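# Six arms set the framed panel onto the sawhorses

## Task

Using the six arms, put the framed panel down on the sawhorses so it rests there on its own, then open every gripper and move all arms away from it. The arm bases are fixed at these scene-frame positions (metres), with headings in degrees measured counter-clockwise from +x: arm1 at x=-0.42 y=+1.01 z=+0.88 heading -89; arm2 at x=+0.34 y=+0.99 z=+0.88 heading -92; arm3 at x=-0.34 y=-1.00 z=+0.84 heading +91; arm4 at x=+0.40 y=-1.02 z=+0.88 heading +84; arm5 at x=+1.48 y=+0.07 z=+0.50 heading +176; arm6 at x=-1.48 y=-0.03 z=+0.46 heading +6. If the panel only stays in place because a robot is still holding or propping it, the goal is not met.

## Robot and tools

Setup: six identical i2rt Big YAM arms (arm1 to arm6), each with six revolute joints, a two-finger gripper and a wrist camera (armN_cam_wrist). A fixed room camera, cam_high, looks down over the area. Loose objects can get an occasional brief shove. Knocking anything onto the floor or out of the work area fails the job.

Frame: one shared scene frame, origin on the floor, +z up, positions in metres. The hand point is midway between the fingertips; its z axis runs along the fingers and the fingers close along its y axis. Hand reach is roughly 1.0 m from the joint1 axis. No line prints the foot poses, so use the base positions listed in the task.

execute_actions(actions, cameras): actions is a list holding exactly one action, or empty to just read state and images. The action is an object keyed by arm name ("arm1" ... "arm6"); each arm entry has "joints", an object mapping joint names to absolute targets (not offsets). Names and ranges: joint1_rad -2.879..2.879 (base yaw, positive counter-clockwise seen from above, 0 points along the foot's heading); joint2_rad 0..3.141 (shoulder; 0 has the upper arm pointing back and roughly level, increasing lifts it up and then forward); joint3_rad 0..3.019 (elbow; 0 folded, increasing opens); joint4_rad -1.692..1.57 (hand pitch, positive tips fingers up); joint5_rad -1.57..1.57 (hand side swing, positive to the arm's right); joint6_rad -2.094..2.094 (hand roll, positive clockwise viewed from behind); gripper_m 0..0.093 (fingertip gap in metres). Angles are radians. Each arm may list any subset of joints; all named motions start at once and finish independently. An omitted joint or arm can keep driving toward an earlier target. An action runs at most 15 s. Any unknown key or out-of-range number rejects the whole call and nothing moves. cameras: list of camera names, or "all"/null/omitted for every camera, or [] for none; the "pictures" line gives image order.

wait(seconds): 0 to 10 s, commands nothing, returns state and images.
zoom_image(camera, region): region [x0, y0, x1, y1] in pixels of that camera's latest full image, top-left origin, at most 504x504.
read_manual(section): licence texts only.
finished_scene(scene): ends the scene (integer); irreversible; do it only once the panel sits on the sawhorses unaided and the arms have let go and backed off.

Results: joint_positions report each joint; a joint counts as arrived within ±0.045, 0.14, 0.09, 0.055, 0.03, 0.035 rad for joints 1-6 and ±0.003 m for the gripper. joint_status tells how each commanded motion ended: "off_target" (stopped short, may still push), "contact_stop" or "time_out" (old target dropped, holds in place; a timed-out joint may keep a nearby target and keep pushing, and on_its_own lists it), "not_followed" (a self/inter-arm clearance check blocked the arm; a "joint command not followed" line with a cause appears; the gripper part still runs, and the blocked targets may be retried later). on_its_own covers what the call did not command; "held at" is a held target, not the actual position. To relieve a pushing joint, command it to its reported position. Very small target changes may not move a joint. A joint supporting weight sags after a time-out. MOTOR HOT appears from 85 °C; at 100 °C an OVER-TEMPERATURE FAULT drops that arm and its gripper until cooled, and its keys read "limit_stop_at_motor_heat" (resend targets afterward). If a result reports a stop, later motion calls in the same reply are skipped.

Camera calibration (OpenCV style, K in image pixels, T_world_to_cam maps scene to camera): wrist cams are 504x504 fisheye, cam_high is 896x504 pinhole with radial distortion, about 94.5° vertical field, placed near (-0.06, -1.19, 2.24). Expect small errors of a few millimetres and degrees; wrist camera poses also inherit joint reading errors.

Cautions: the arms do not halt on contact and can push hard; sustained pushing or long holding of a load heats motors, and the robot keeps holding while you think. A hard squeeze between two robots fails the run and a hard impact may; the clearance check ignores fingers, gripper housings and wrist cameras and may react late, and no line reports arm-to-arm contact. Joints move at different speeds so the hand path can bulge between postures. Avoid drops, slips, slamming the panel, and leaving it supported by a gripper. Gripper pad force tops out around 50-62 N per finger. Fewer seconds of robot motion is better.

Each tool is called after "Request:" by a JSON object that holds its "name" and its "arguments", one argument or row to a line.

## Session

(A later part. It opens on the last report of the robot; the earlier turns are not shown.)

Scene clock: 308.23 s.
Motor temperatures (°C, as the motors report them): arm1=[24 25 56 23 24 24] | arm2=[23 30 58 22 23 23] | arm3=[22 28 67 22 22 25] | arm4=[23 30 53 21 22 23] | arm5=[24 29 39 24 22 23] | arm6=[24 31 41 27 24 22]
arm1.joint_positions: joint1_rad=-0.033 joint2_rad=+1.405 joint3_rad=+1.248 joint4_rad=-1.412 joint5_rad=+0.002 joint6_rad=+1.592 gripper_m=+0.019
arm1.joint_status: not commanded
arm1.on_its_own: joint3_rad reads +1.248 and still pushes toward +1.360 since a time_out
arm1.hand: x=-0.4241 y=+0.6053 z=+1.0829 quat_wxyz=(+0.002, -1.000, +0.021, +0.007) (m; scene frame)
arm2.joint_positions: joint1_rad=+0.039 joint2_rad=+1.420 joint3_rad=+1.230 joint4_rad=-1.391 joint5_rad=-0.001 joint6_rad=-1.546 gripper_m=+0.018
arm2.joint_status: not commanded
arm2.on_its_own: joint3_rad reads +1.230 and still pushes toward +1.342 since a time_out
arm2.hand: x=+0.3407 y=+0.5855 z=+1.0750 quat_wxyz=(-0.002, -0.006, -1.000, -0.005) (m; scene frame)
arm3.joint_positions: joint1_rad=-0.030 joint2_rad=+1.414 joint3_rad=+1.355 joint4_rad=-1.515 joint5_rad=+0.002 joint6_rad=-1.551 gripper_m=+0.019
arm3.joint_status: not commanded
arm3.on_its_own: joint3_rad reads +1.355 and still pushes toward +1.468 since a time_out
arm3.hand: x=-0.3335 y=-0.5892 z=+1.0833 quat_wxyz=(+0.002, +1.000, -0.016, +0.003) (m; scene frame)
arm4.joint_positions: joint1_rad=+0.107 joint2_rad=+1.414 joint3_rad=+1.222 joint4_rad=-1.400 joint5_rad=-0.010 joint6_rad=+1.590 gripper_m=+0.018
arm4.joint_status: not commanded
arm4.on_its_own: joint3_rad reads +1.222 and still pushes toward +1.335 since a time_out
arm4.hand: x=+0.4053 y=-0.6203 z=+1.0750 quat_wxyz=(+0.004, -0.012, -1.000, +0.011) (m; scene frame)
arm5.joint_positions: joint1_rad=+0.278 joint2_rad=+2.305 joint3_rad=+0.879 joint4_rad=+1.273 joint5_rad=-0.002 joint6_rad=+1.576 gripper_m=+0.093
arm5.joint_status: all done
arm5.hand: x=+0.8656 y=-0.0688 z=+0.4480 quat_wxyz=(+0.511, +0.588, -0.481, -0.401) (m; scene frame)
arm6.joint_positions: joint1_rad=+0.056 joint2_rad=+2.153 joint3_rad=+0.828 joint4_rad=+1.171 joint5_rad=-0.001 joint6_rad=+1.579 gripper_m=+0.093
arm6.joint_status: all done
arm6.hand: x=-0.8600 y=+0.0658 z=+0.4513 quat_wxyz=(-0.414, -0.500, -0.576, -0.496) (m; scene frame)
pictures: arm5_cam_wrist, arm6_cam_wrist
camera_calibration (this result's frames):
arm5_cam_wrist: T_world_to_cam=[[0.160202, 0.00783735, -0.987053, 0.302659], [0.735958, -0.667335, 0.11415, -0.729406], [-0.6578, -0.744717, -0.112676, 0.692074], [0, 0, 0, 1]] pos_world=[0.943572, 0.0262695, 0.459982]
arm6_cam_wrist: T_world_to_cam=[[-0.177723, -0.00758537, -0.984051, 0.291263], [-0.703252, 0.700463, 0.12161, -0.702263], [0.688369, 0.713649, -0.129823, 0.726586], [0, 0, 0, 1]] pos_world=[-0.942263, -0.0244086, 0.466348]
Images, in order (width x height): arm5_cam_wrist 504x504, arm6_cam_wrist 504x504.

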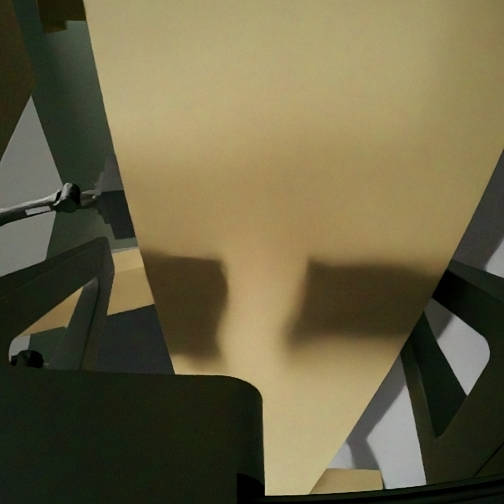

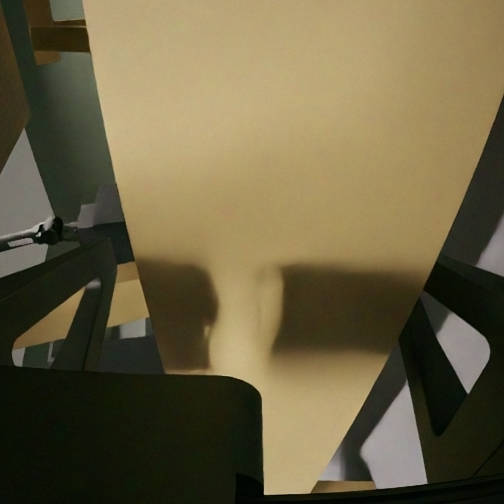

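Request:
{"name": "execute_actions", "arguments": {
  "actions": [
    {"arm5":{"joints":{"gripper_m":0.03}},"arm6":{"joints":{"gripper_m":0.03}}}
  ],
  "cameras": []
}}

Request:
{"name": "execute_actions", "arguments": {
  "actions": [
    {"arm5":{"joints":{"joint1_rad":0.23,"joint2_rad":2.43,"joint3_rad":1.35,"joint4_rad":1.1}},"arm6":{"joints":{"joint1_rad":0.02,"joint2_rad":2.33,"joint3_rad":1.31,"joint4_rad":1.03}}}
  ],
  "cameras": ["cam_high"]
}}

Scene clock: 317.87 s.
Motor temperatures (°C, as the motors report them): arm1=[24 25 57 23 24 24] | arm2=[23 30 59 22 23 23] | arm3=[22 28 67 22 22 25] | arm4=[23 30 53 21 22 23] | arm5=[24 29 37 24 22 23] | arm6=[24 31 39 27 24 22]
arm1.joint_positions: joint1_rad=-0.033 joint2_rad=+1.405 joint3_rad=+1.248 joint4_rad=-1.412 joint5_rad=+0.002 joint6_rad=+1.592 gripper_m=+0.019
arm1.joint_status: not commanded
arm1.on_its_own: joint3_rad reads +1.248 and still pushes toward +1.360 since a time_out
arm1.hand: x=-0.4241 y=+0.6053 z=+1.0829 quat_wxyz=(+0.002, -1.000, +0.021, +0.007) (m; scene frame)
arm2.joint_positions: joint1_rad=+0.039 joint2_rad=+1.420 joint3_rad=+1.230 joint4_rad=-1.391 joint5_rad=-0.001 joint6_rad=-1.546 gripper_m=+0.018
arm2.joint_status: not commanded
arm2.on_its_own: joint3_rad reads +1.230 and still pushes toward +1.342 since a time_out
arm2.hand: x=+0.3407 y=+0.5855 z=+1.0750 quat_wxyz=(-0.002, -0.006, -1.000, -0.005) (m; scene frame)
arm3.joint_positions: joint1_rad=-0.030 joint2_rad=+1.414 joint3_rad=+1.355 joint4_rad=-1.515 joint5_rad=+0.002 joint6_rad=-1.551 gripper_m=+0.019
arm3.joint_status: not commanded
arm3.on_its_own: joint3_rad reads +1.355 and still pushes toward +1.468 since a time_out
arm3.hand: x=-0.3335 y=-0.5892 z=+1.0833 quat_wxyz=(+0.002, +1.000, -0.016, +0.003) (m; scene frame)
arm4.joint_positions: joint1_rad=+0.107 joint2_rad=+1.414 joint3_rad=+1.222 joint4_rad=-1.400 joint5_rad=-0.010 joint6_rad=+1.590 gripper_m=+0.018
arm4.joint_status: not commanded
arm4.on_its_own: joint3_rad reads +1.222 and still pushes toward +1.335 since a time_out
arm4.hand: x=+0.4053 y=-0.6203 z=+1.0750 quat_wxyz=(+0.004, -0.012, -1.000, +0.011) (m; scene frame)
arm5.joint_positions: joint1_rad=+0.278 joint2_rad=+2.312 joint3_rad=+0.880 joint4_rad=+1.250 joint5_rad=-0.002 joint6_rad=+1.578 gripper_m=+0.063
arm5.joint_status: gripper_m off_target (ended at +0.063, target +0.030)
arm5.hand: x=+0.8677 y=-0.0684 z=+0.4383 quat_wxyz=(+0.503, +0.595, -0.488, -0.393) (m; scene frame)
arm6.joint_positions: joint1_rad=+0.056 joint2_rad=+2.158 joint3_rad=+0.828 joint4_rad=+1.157 joint5_rad=-0.001 joint6_rad=+1.584 gripper_m=+0.063
arm6.joint_status: gripper_m off_target (ended at +0.063, target +0.030)
arm6.hand: x=-0.8614 y=+0.0657 z=+0.4445 quat_wxyz=(-0.408, -0.506, -0.580, -0.492) (m; scene frame)
pictures: none
No camera images: the call's "cameras" was empty. Leave "cameras" out to get every camera's image.

Scene clock: 320.33 s.
Motor temperatures (°C, as the motors report them): arm1=[24 25 57 23 24 24] | arm2=[23 30 59 22 23 23] | arm3=[22 28 67 22 22 25] | arm4=[23 30 53 21 22 23] | arm5=[24 29 38 24 22 23] | arm6=[24 31 40 27 24 22]
arm1.joint_positions: joint1_rad=-0.033 joint2_rad=+1.405 joint3_rad=+1.248 joint4_rad=-1.412 joint5_rad=+0.002 joint6_rad=+1.592 gripper_m=+0.019
arm1.joint_status: not commanded
arm1.on_its_own: joint3_rad reads +1.248 and still pushes toward +1.360 since a time_out
arm1.hand: x=-0.4241 y=+0.6053 z=+1.0829 quat_wxyz=(+0.002, -1.000, +0.021, +0.007) (m; scene frame)
arm2.joint_positions: joint1_rad=+0.039 joint2_rad=+1.420 joint3_rad=+1.230 joint4_rad=-1.391 joint5_rad=-0.001 joint6_rad=-1.546 gripper_m=+0.018
arm2.joint_status: not commanded
arm2.on_its_own: joint3_rad reads +1.230 and still pushes toward +1.342 since a time_out
arm2.hand: x=+0.3407 y=+0.5855 z=+1.0750 quat_wxyz=(-0.002, -0.006, -1.000, -0.005) (m; scene frame)
arm3.joint_positions: joint1_rad=-0.030 joint2_rad=+1.414 joint3_rad=+1.355 joint4_rad=-1.515 joint5_rad=+0.002 joint6_rad=-1.551 gripper_m=+0.019
arm3.joint_status: not commanded
arm3.on_its_own: joint3_rad reads +1.355 and still pushes toward +1.468 since a time_out
arm3.hand: x=-0.3335 y=-0.5892 z=+1.0833 quat_wxyz=(+0.002, +1.000, -0.016, +0.003) (m; scene frame)
arm4.joint_positions: joint1_rad=+0.107 joint2_rad=+1.414 joint3_rad=+1.222 joint4_rad=-1.400 joint5_rad=-0.010 joint6_rad=+1.590 gripper_m=+0.018
arm4.joint_status: not commanded
arm4.on_its_own: joint3_rad reads +1.222 and still pushes toward +1.335 since a time_out
arm4.hand: x=+0.4053 y=-0.6203 z=+1.0750 quat_wxyz=(+0.004, -0.012, -1.000, +0.011) (m; scene frame)
arm5.joint_positions: joint1_rad=+0.272 joint2_rad=+2.424 joint3_rad=+1.229 joint4_rad=+1.086 joint5_rad=-0.004 joint6_rad=+1.581 gripper_m=+0.063
arm5.joint_status: joint3_rad time_out (moved +0.350 of +0.470); the others done
arm5.on_its_own: joint3_rad reads +1.229 and still pushes toward +1.342 since a time_out
arm5.hand: x=+0.7548 y=-0.0888 z=+0.4436 quat_wxyz=(+0.524, +0.575, -0.475, -0.411) (m; scene frame)
arm6.joint_positions: joint1_rad=+0.053 joint2_rad=+2.295 joint3_rad=+1.167 joint4_rad=+1.034 joint5_rad=-0.008 joint6_rad=+1.597 gripper_m=+0.063
arm6.joint_status: joint3_rad time_out (moved +0.340 of +0.482); the others done
arm6.on_its_own: joint3_rad reads +1.167 and still pushes toward +1.280 since a time_out
arm6.hand: x=-0.7516 y=+0.0819 z=+0.4500 quat_wxyz=(-0.423, -0.491, -0.557, -0.519) (m; scene frame)
pictures: cam_high
Images, in order (width x height): cam_high 896x504.

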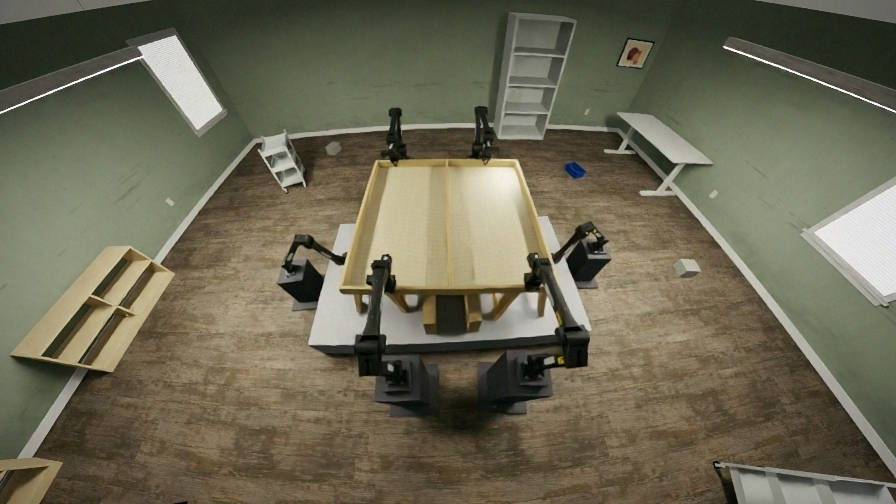

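Request:
{"name": "execute_actions", "arguments": {
  "actions": [
    {"arm5":{"joints":{"joint1_rad":0.14,"joint2_rad":2.55,"joint3_rad":1.69,"joint4_rad":0.88}},"arm6":{"joints":{"joint1_rad":-0.05,"joint2_rad":2.48,"joint3_rad":1.68,"joint4_rad":0.81}}}
  ],
  "cameras": ["cam_high","arm5_cam_wrist","arm6_cam_wrist"]
}}

Scene clock: 332.77 s.
Motor temperatures (°C, as the motors report them): arm1=[24 25 58 23 24 24] | arm2=[23 30 60 22 23 23] | arm3=[22 28 68 22 22 25] | arm4=[23 30 54 21 22 23] | arm5=[24 30 41 24 23 23] | arm6=[24 32 45 27 24 22]
arm1.joint_positions: joint1_rad=-0.033 joint2_rad=+1.405 joint3_rad=+1.248 joint4_rad=-1.412 joint5_rad=+0.002 joint6_rad=+1.592 gripper_m=+0.019
arm1.joint_status: not commanded
arm1.on_its_own: joint3_rad reads +1.248 and still pushes toward +1.360 since a time_out
arm1.hand: x=-0.4241 y=+0.6053 z=+1.0829 quat_wxyz=(+0.002, -1.000, +0.021, +0.007) (m; scene frame)
arm2.joint_positions: joint1_rad=+0.039 joint2_rad=+1.420 joint3_rad=+1.230 joint4_rad=-1.391 joint5_rad=-0.001 joint6_rad=-1.546 gripper_m=+0.018
arm2.joint_status: not commanded
arm2.on_its_own: joint3_rad reads +1.230 and still pushes toward +1.342 since a time_out
arm2.hand: x=+0.3407 y=+0.5855 z=+1.0750 quat_wxyz=(-0.002, -0.006, -1.000, -0.005) (m; scene frame)
arm3.joint_positions: joint1_rad=-0.030 joint2_rad=+1.414 joint3_rad=+1.355 joint4_rad=-1.515 joint5_rad=+0.002 joint6_rad=-1.551 gripper_m=+0.019
arm3.joint_status: not commanded
arm3.on_its_own: joint3_rad reads +1.355 and still pushes toward +1.468 since a time_out
arm3.hand: x=-0.3335 y=-0.5892 z=+1.0833 quat_wxyz=(+0.002, +1.000, -0.016, +0.003) (m; scene frame)
arm4.joint_positions: joint1_rad=+0.107 joint2_rad=+1.414 joint3_rad=+1.222 joint4_rad=-1.400 joint5_rad=-0.010 joint6_rad=+1.590 gripper_m=+0.018
arm4.joint_status: not commanded
arm4.on_its_own: joint3_rad reads +1.222 and still pushes toward +1.335 since a time_out
arm4.hand: x=+0.4053 y=-0.6203 z=+1.0750 quat_wxyz=(+0.004, -0.012, -1.000, +0.011) (m; scene frame)
arm5.joint_positions: joint1_rad=+0.232 joint2_rad=+2.540 joint3_rad=+1.576 joint4_rad=+0.864 joint5_rad=-0.036 joint6_rad=+1.579 gripper_m=+0.063
arm5.joint_status: joint1_rad time_out (moved -0.040 of -0.132); joint3_rad time_out (moved +0.347 of +0.461); the others done
arm5.on_its_own: joint1_rad reads +0.232 and still pushes toward +0.140 since a time_out; joint3_rad reads +1.576 and still pushes toward +1.688 since a time_out
arm5.hand: x=+0.6533 y=-0.0822 z=+0.4469 quat_wxyz=(+0.526, +0.571, -0.475, -0.415) (m; scene frame)
arm6.joint_positions: joint1_rad=+0.026 joint2_rad=+2.444 joint3_rad=+1.556 joint4_rad=+0.809 joint5_rad=-0.030 joint6_rad=+1.598 gripper_m=+0.063
arm6.joint_status: joint1_rad time_out (moved -0.027 of -0.103); joint3_rad time_out (moved +0.389 of +0.513); the others done
arm6.on_its_own: joint1_rad reads +0.026 and still pushes toward -0.050 since a time_out; joint3_rad reads +1.556 and still pushes toward +1.669 since a time_out
arm6.hand: x=-0.6405 y=+0.0802 z=+0.4536 quat_wxyz=(-0.427, -0.490, -0.552, -0.522) (m; scene frame)
pictures: arm5_cam_wrist, arm6_cam_wrist, cam_high
camera_calibration (this result's frames):
arm5_cam_wrist: T_world_to_cam=[[0.110177, -0.0106489, -0.993855, 0.369867], [0.732441, -0.675064, 0.0884298, -0.56887], [-0.671857, -0.737683, -0.0665765, 0.531485], [0, 0, 0, 1]] pos_world=[0.732995, 0.0119829, 0.453284]
arm6_cam_wrist: T_world_to_cam=[[-0.107173, 0.0254366, -0.993915, 0.379566], [-0.707489, 0.700417, 0.0942133, -0.548588], [0.698551, 0.713281, -0.0570698, 0.539052], [0, 0, 0, 1]] pos_world=[-0.723996, -0.00990978, 0.459704]
Images, in order (width x height): arm5_cam_wrist 504x504, arm6_cam_wrist 504x504, cam_high 896x504.

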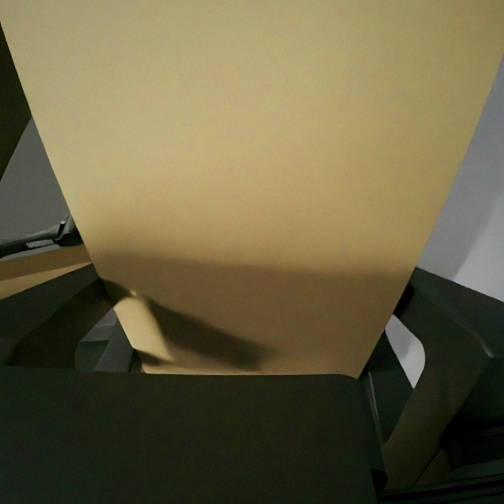

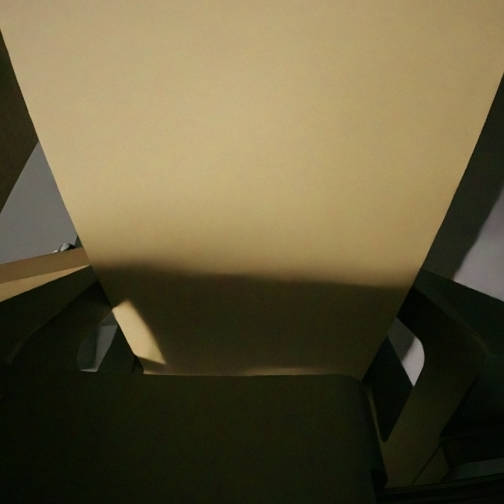

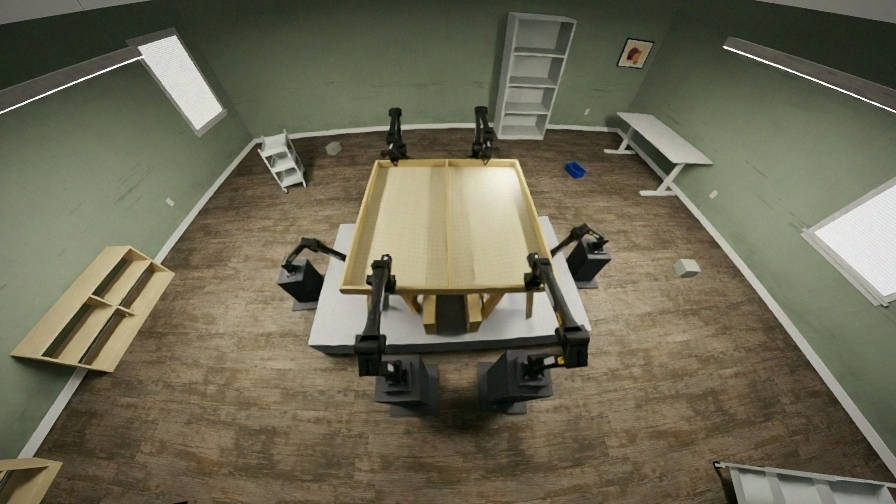

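Request:
{"name": "execute_actions", "arguments": {
  "actions": [
    {"arm1":{"joints":{"joint2_rad":1.38,"joint3_rad":1.22,"joint4_rad":-1.28}},"arm2":{"joints":{"joint2_rad":1.38,"joint3_rad":1.21,"joint4_rad":-1.27}},"arm3":{"joints":{"joint2_rad":1.385,"joint3_rad":1.32,"joint4_rad":-1.39}},"arm4":{"joints":{"joint2_rad":1.38,"joint3_rad":1.21,"joint4_rad":-1.27}},"arm5":{"joints":{"joint1_rad":0.23,"joint2_rad":2.5,"joint3_rad":1.47,"joint4_rad":0.94,"gripper_m":0.093}},"arm6":{"joints":{"joint1_rad":0.03,"joint2_rad":2.41,"joint3_rad":1.45,"joint4_rad":0.88,"gripper_m":0.093}}}
  ],
  "cameras": []
}}

Request:
{"name": "execute_actions", "arguments": {
  "actions": [
    {"arm1":{"joints":{"joint2_rad":1.43,"joint3_rad":1.11,"joint4_rad":-1.18}},"arm2":{"joints":{"joint2_rad":1.44,"joint3_rad":1.09,"joint4_rad":-1.17}},"arm3":{"joints":{"joint2_rad":1.43,"joint3_rad":1.2,"joint4_rad":-1.28}},"arm4":{"joints":{"joint2_rad":1.45,"joint3_rad":1.09,"joint4_rad":-1.17}},"arm5":{"joints":{"joint2_rad":2.42,"joint3_rad":1.22,"joint4_rad":1.11}},"arm6":{"joints":{"joint2_rad":2.31,"joint3_rad":1.17,"joint4_rad":1.05}}}
  ],
  "cameras": ["cam_high"]
}}

Scene clock: 348.33 s.
Motor temperatures (°C, as the motors report them): arm1=[24 26 58 23 24 24] | arm2=[23 30 60 22 23 23] | arm3=[22 28 68 22 22 25] | arm4=[23 30 54 21 22 23] | arm5=[25 31 44 24 25 23] | arm6=[24 33 48 27 26 22]
arm1.joint_positions: joint1_rad=-0.033 joint2_rad=+1.429 joint3_rad=+1.147 joint4_rad=-1.293 joint5_rad=-0.001 joint6_rad=+1.589 gripper_m=+0.019
arm1.joint_status: all done
arm1.hand: x=-0.4241 y=+0.6079 z=+1.0360 quat_wxyz=(+0.005, -1.000, +0.020, +0.005) (m; scene frame)
arm2.joint_positions: joint1_rad=+0.039 joint2_rad=+1.443 joint3_rad=+1.142 joint4_rad=-1.289 joint5_rad=-0.001 joint6_rad=-1.546 gripper_m=+0.018
arm2.joint_status: all done
arm2.hand: x=+0.3409 y=+0.5890 z=+1.0337 quat_wxyz=(-0.002, -0.006, -1.000, -0.009) (m; scene frame)
arm3.joint_positions: joint1_rad=-0.030 joint2_rad=+1.440 joint3_rad=+1.260 joint4_rad=-1.398 joint5_rad=+0.003 joint6_rad=-1.551 gripper_m=+0.019
arm3.joint_status: all done
arm3.hand: x=-0.3330 y=-0.5858 z=+1.0371 quat_wxyz=(+0.005, +1.000, -0.016, +0.004) (m; scene frame)
arm4.joint_positions: joint1_rad=+0.107 joint2_rad=+1.450 joint3_rad=+1.145 joint4_rad=-1.286 joint5_rad=-0.008 joint6_rad=+1.590 gripper_m=+0.018
arm4.joint_status: all done
arm4.hand: x=+0.4057 y=-0.6170 z=+1.0327 quat_wxyz=(+0.003, -0.012, -1.000, +0.011) (m; scene frame)
arm5.joint_positions: joint1_rad=+0.232 joint2_rad=+2.512 joint3_rad=+1.473 joint4_rad=+0.917 joint5_rad=-0.002 joint6_rad=+1.579 gripper_m=+0.093
arm5.joint_status: all done
arm5.hand: x=+0.6810 y=-0.0713 z=+0.4360 quat_wxyz=(+0.511, +0.569, -0.489, -0.419) (m; scene frame)
arm6.joint_positions: joint1_rad=+0.029 joint2_rad=+2.407 joint3_rad=+1.458 joint4_rad=+0.865 joint5_rad=-0.004 joint6_rad=+1.588 gripper_m=+0.093
arm6.joint_status: all done
arm6.hand: x=-0.6660 y=+0.0751 z=+0.4503 quat_wxyz=(-0.435, -0.494, -0.551, -0.513) (m; scene frame)
pictures: none
No camera images: the call's "cameras" was empty. Leave "cameras" out to get every camera's image.

Scene clock: 349.37 s.
Motor temperatures (°C, as the motors report them): arm1=[24 26 58 23 24 24] | arm2=[23 30 60 22 23 23] | arm3=[22 28 67 22 22 25] | arm4=[23 30 53 21 22 23] | arm5=[24 31 43 24 24 23] | arm6=[24 33 47 27 26 22]
arm1.joint_positions: joint1_rad=-0.033 joint2_rad=+1.447 joint3_rad=+1.082 joint4_rad=-1.197 joint5_rad=-0.002 joint6_rad=+1.590 gripper_m=+0.019
arm1.joint_status: all done
arm1.hand: x=-0.4241 y=+0.6080 z=+1.0059 quat_wxyz=(-0.002, -1.000, +0.020, +0.004) (m; scene frame)
arm2.joint_positions: joint1_rad=+0.039 joint2_rad=+1.463 joint3_rad=+1.081 joint4_rad=-1.202 joint5_rad=-0.003 joint6_rad=-1.546 gripper_m=+0.018
arm2.joint_status: all done
arm2.hand: x=+0.3411 y=+0.5904 z=+1.0041 quat_wxyz=(-0.003, -0.006, -1.000, -0.006) (m; scene frame)
arm3.joint_positions: joint1_rad=-0.030 joint2_rad=+1.444 joint3_rad=+1.191 joint4_rad=-1.308 joint5_rad=+0.004 joint6_rad=-1.551 gripper_m=+0.019
arm3.joint_status: all done
arm3.hand: x=-0.3328 y=-0.5861 z=+1.0097 quat_wxyz=(-0.004, +1.000, -0.016, +0.004) (m; scene frame)
arm4.joint_positions: joint1_rad=+0.107 joint2_rad=+1.464 joint3_rad=+1.087 joint4_rad=-1.206 joint5_rad=-0.006 joint6_rad=+1.590 gripper_m=+0.018
arm4.joint_status: all done
arm4.hand: x=+0.4059 y=-0.6186 z=+1.0067 quat_wxyz=(+0.003, -0.012, -1.000, +0.006) (m; scene frame)
arm5.joint_positions: joint1_rad=+0.232 joint2_rad=+2.425 joint3_rad=+1.223 joint4_rad=+1.086 joint5_rad=-0.002 joint6_rad=+1.579 gripper_m=+0.093
arm5.joint_status: all done
arm5.hand: x=+0.7519 y=-0.0591 z=+0.4398 quat_wxyz=(+0.513, +0.567, -0.488, -0.421) (m; scene frame)
arm6.joint_positions: joint1_rad=+0.029 joint2_rad=+2.293 joint3_rad=+1.175 joint4_rad=+1.036 joint5_rad=-0.004 joint6_rad=+1.587 gripper_m=+0.093
arm6.joint_status: all done
arm6.hand: x=-0.7459 y=+0.0645 z=+0.4550 quat_wxyz=(-0.436, -0.493, -0.550, -0.514) (m; scene frame)
pictures: cam_high
Images, in order (width x height): cam_high 896x504.

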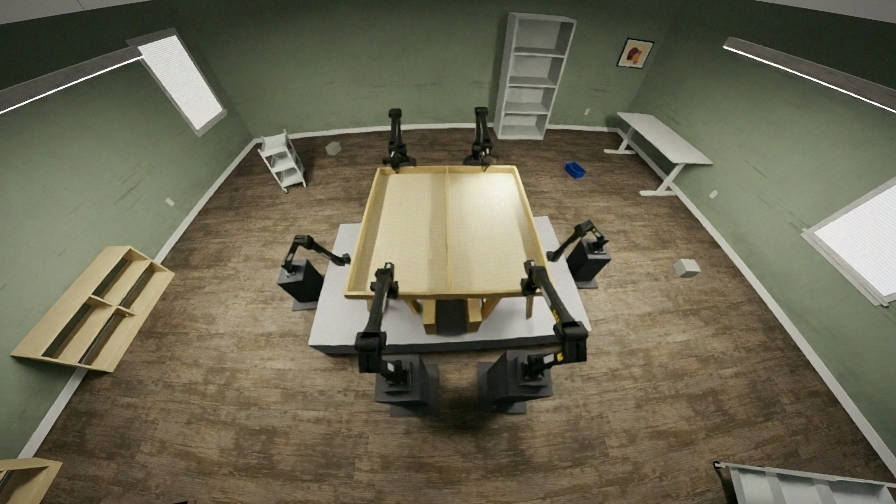

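Request:
{"name": "execute_actions", "arguments": {
  "actions": [
    {"arm1":{"joints":{"gripper_m":0.093}},"arm2":{"joints":{"gripper_m":0.093}},"arm3":{"joints":{"gripper_m":0.093}},"arm4":{"joints":{"gripper_m":0.093}},"arm5":{"joints":{"joint2_rad":2.28,"joint3_rad":1.0}},"arm6":{"joints":{"joint2_rad":2.16,"joint3_rad":0.95}}}
  ],
  "cameras": []
}}

Request:
{"name": "execute_actions", "arguments": {
  "actions": [
    {"arm1":{"joints":{"joint2_rad":1,"joint3_rad":1.2,"joint4_rad":-1.45}},"arm2":{"joints":{"joint2_rad":1,"joint3_rad":1.2,"joint4_rad":-1.45}},"arm3":{"joints":{"joint2_rad":1,"joint3_rad":1.3,"joint4_rad":-1.55}},"arm4":{"joints":{"joint2_rad":1,"joint3_rad":1.2,"joint4_rad":-1.45}},"arm5":{"joints":{"joint2_rad":1.85,"joint3_rad":0.5}},"arm6":{"joints":{"joint2_rad":1.75,"joint3_rad":0.5}}}
  ],
  "cameras": ["cam_high"]
}}

Scene clock: 359.13 s.
Motor temperatures (°C, as the motors report them): arm1=[24 25 54 23 24 24] | arm2=[23 30 55 22 23 23] | arm3=[22 28 60 22 22 25] | arm4=[23 30 48 21 22 23] | arm5=[24 31 40 25 24 23] | arm6=[24 33 42 27 25 22]
arm1.joint_positions: joint1_rad=-0.026 joint2_rad=+1.442 joint3_rad=+1.082 joint4_rad=-1.189 joint5_rad=-0.002 joint6_rad=+1.584 gripper_m=+0.093
arm1.joint_status: all done
arm1.hand: x=-0.4214 y=+0.6060 z=+1.0078 quat_wxyz=(-0.008, -1.000, +0.013, +0.004) (m; scene frame)
arm2.joint_positions: joint1_rad=+0.039 joint2_rad=+1.463 joint3_rad=+1.081 joint4_rad=-1.185 joint5_rad=-0.002 joint6_rad=-1.560 gripper_m=+0.093
arm2.joint_status: all done
arm2.hand: x=+0.3411 y=+0.5861 z=+1.0041 quat_wxyz=(-0.003, +0.001, -1.000, +0.003) (m; scene frame)
arm3.joint_positions: joint1_rad=-0.030 joint2_rad=+1.433 joint3_rad=+1.191 joint4_rad=-1.298 joint5_rad=+0.002 joint6_rad=-1.557 gripper_m=+0.093
arm3.joint_status: all done
arm3.hand: x=-0.3332 y=-0.5840 z=+1.0141 quat_wxyz=(-0.015, +1.000, -0.013, +0.003) (m; scene frame)
arm4.joint_positions: joint1_rad=+0.107 joint2_rad=+1.463 joint3_rad=+1.087 joint4_rad=-1.182 joint5_rad=-0.003 joint6_rad=+1.581 gripper_m=+0.093
arm4.joint_status: all done
arm4.hand: x=+0.4066 y=-0.6126 z=+1.0068 quat_wxyz=(+0.001, -0.007, -1.000, -0.006) (m; scene frame)
arm5.joint_positions: joint1_rad=+0.232 joint2_rad=+2.285 joint3_rad=+1.008 joint4_rad=+1.089 joint5_rad=-0.002 joint6_rad=+1.579 gripper_m=+0.093
arm5.joint_status: all done
arm5.hand: x=+0.8112 y=-0.0487 z=+0.4577 quat_wxyz=(+0.492, +0.585, -0.503, -0.403) (m; scene frame)
arm6.joint_positions: joint1_rad=+0.029 joint2_rad=+2.150 joint3_rad=+0.961 joint4_rad=+1.036 joint5_rad=-0.004 joint6_rad=+1.587 gripper_m=+0.093
arm6.joint_status: all done
arm6.hand: x=-0.8092 y=+0.0560 z=+0.4677 quat_wxyz=(-0.418, -0.509, -0.568, -0.493) (m; scene frame)
pictures: none
No camera images: the call's "cameras" was empty. Leave "cameras" out to get every camera's image.

Scene clock: 360.50 s.
Motor temperatures (°C, as the motors report them): arm1=[24 25 54 23 24 24] | arm2=[23 30 55 22 23 23] | arm3=[22 28 59 22 22 25] | arm4=[23 30 48 21 22 23] | arm5=[24 31 39 25 24 23] | arm6=[24 33 41 27 25 22]
arm1.joint_positions: joint1_rad=-0.026 joint2_rad=+0.989 joint3_rad=+1.177 joint4_rad=-1.444 joint5_rad=-0.002 joint6_rad=+1.583 gripper_m=+0.093
arm1.joint_status: all done
arm1.hand: x=-0.4183 y=+0.6866 z=+1.1952 quat_wxyz=(-0.154, -0.988, +0.012, +0.004) (m; scene frame)
arm2.joint_positions: joint1_rad=+0.039 joint2_rad=+0.989 joint3_rad=+1.157 joint4_rad=-1.439 joint5_rad=-0.002 joint6_rad=-1.560 gripper_m=+0.093
arm2.joint_status: all done
arm2.hand: x=+0.3395 y=+0.6708 z=+1.1910 quat_wxyz=(-0.004, +0.001, -0.989, +0.150) (m; scene frame)
arm3.joint_positions: joint1_rad=-0.030 joint2_rad=+1.002 joint3_rad=+1.273 joint4_rad=-1.535 joint5_rad=+0.002 joint6_rad=-1.558 gripper_m=+0.093
arm3.joint_status: all done
arm3.hand: x=-0.3353 y=-0.6819 z=+1.1908 quat_wxyz=(-0.152, +0.988, -0.013, +0.003) (m; scene frame)
arm4.joint_positions: joint1_rad=+0.107 joint2_rad=+0.994 joint3_rad=+1.162 joint4_rad=-1.442 joint5_rad=-0.002 joint6_rad=+1.580 gripper_m=+0.093
arm4.joint_status: all done
arm4.hand: x=+0.4062 y=-0.6990 z=+1.1924 quat_wxyz=(+0.001, -0.007, -0.989, -0.147) (m; scene frame)
arm5.joint_positions: joint1_rad=+0.232 joint2_rad=+1.846 joint3_rad=+0.503 joint4_rad=+1.093 joint5_rad=-0.002 joint6_rad=+1.579 gripper_m=+0.093
arm5.joint_status: all done
arm5.hand: x=+0.9673 y=-0.0207 z=+0.5411 quat_wxyz=(+0.473, +0.600, -0.515, -0.387) (m; scene frame)
arm6.joint_positions: joint1_rad=+0.029 joint2_rad=+1.735 joint3_rad=+0.507 joint4_rad=+1.040 joint5_rad=-0.004 joint6_rad=+1.587 gripper_m=+0.093
arm6.joint_status: all done
arm6.hand: x=-0.9578 y=+0.0357 z=+0.5384 quat_wxyz=(-0.410, -0.516, -0.576, -0.483) (m; scene frame)
pictures: cam_high
Images, in order (width x height): cam_high 896x504.

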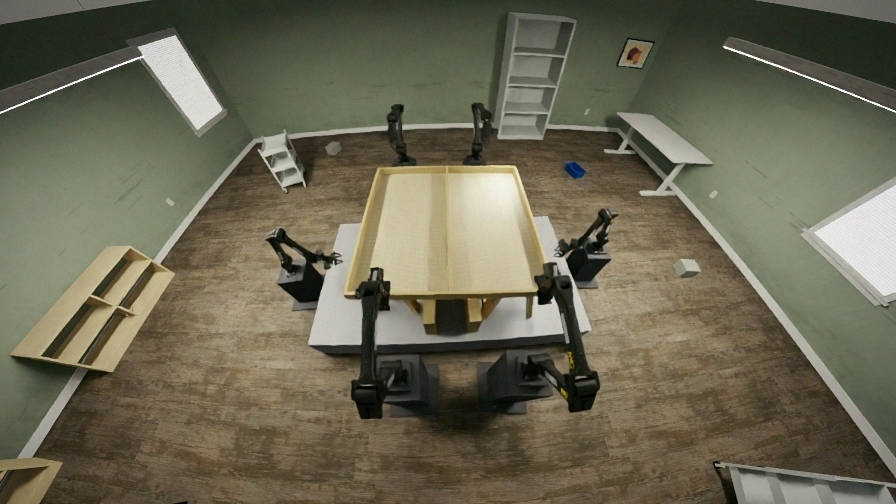

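Request:
{"name": "finished_scene", "arguments": {
  "scene": 2
}}

The scene is finished: the task was done.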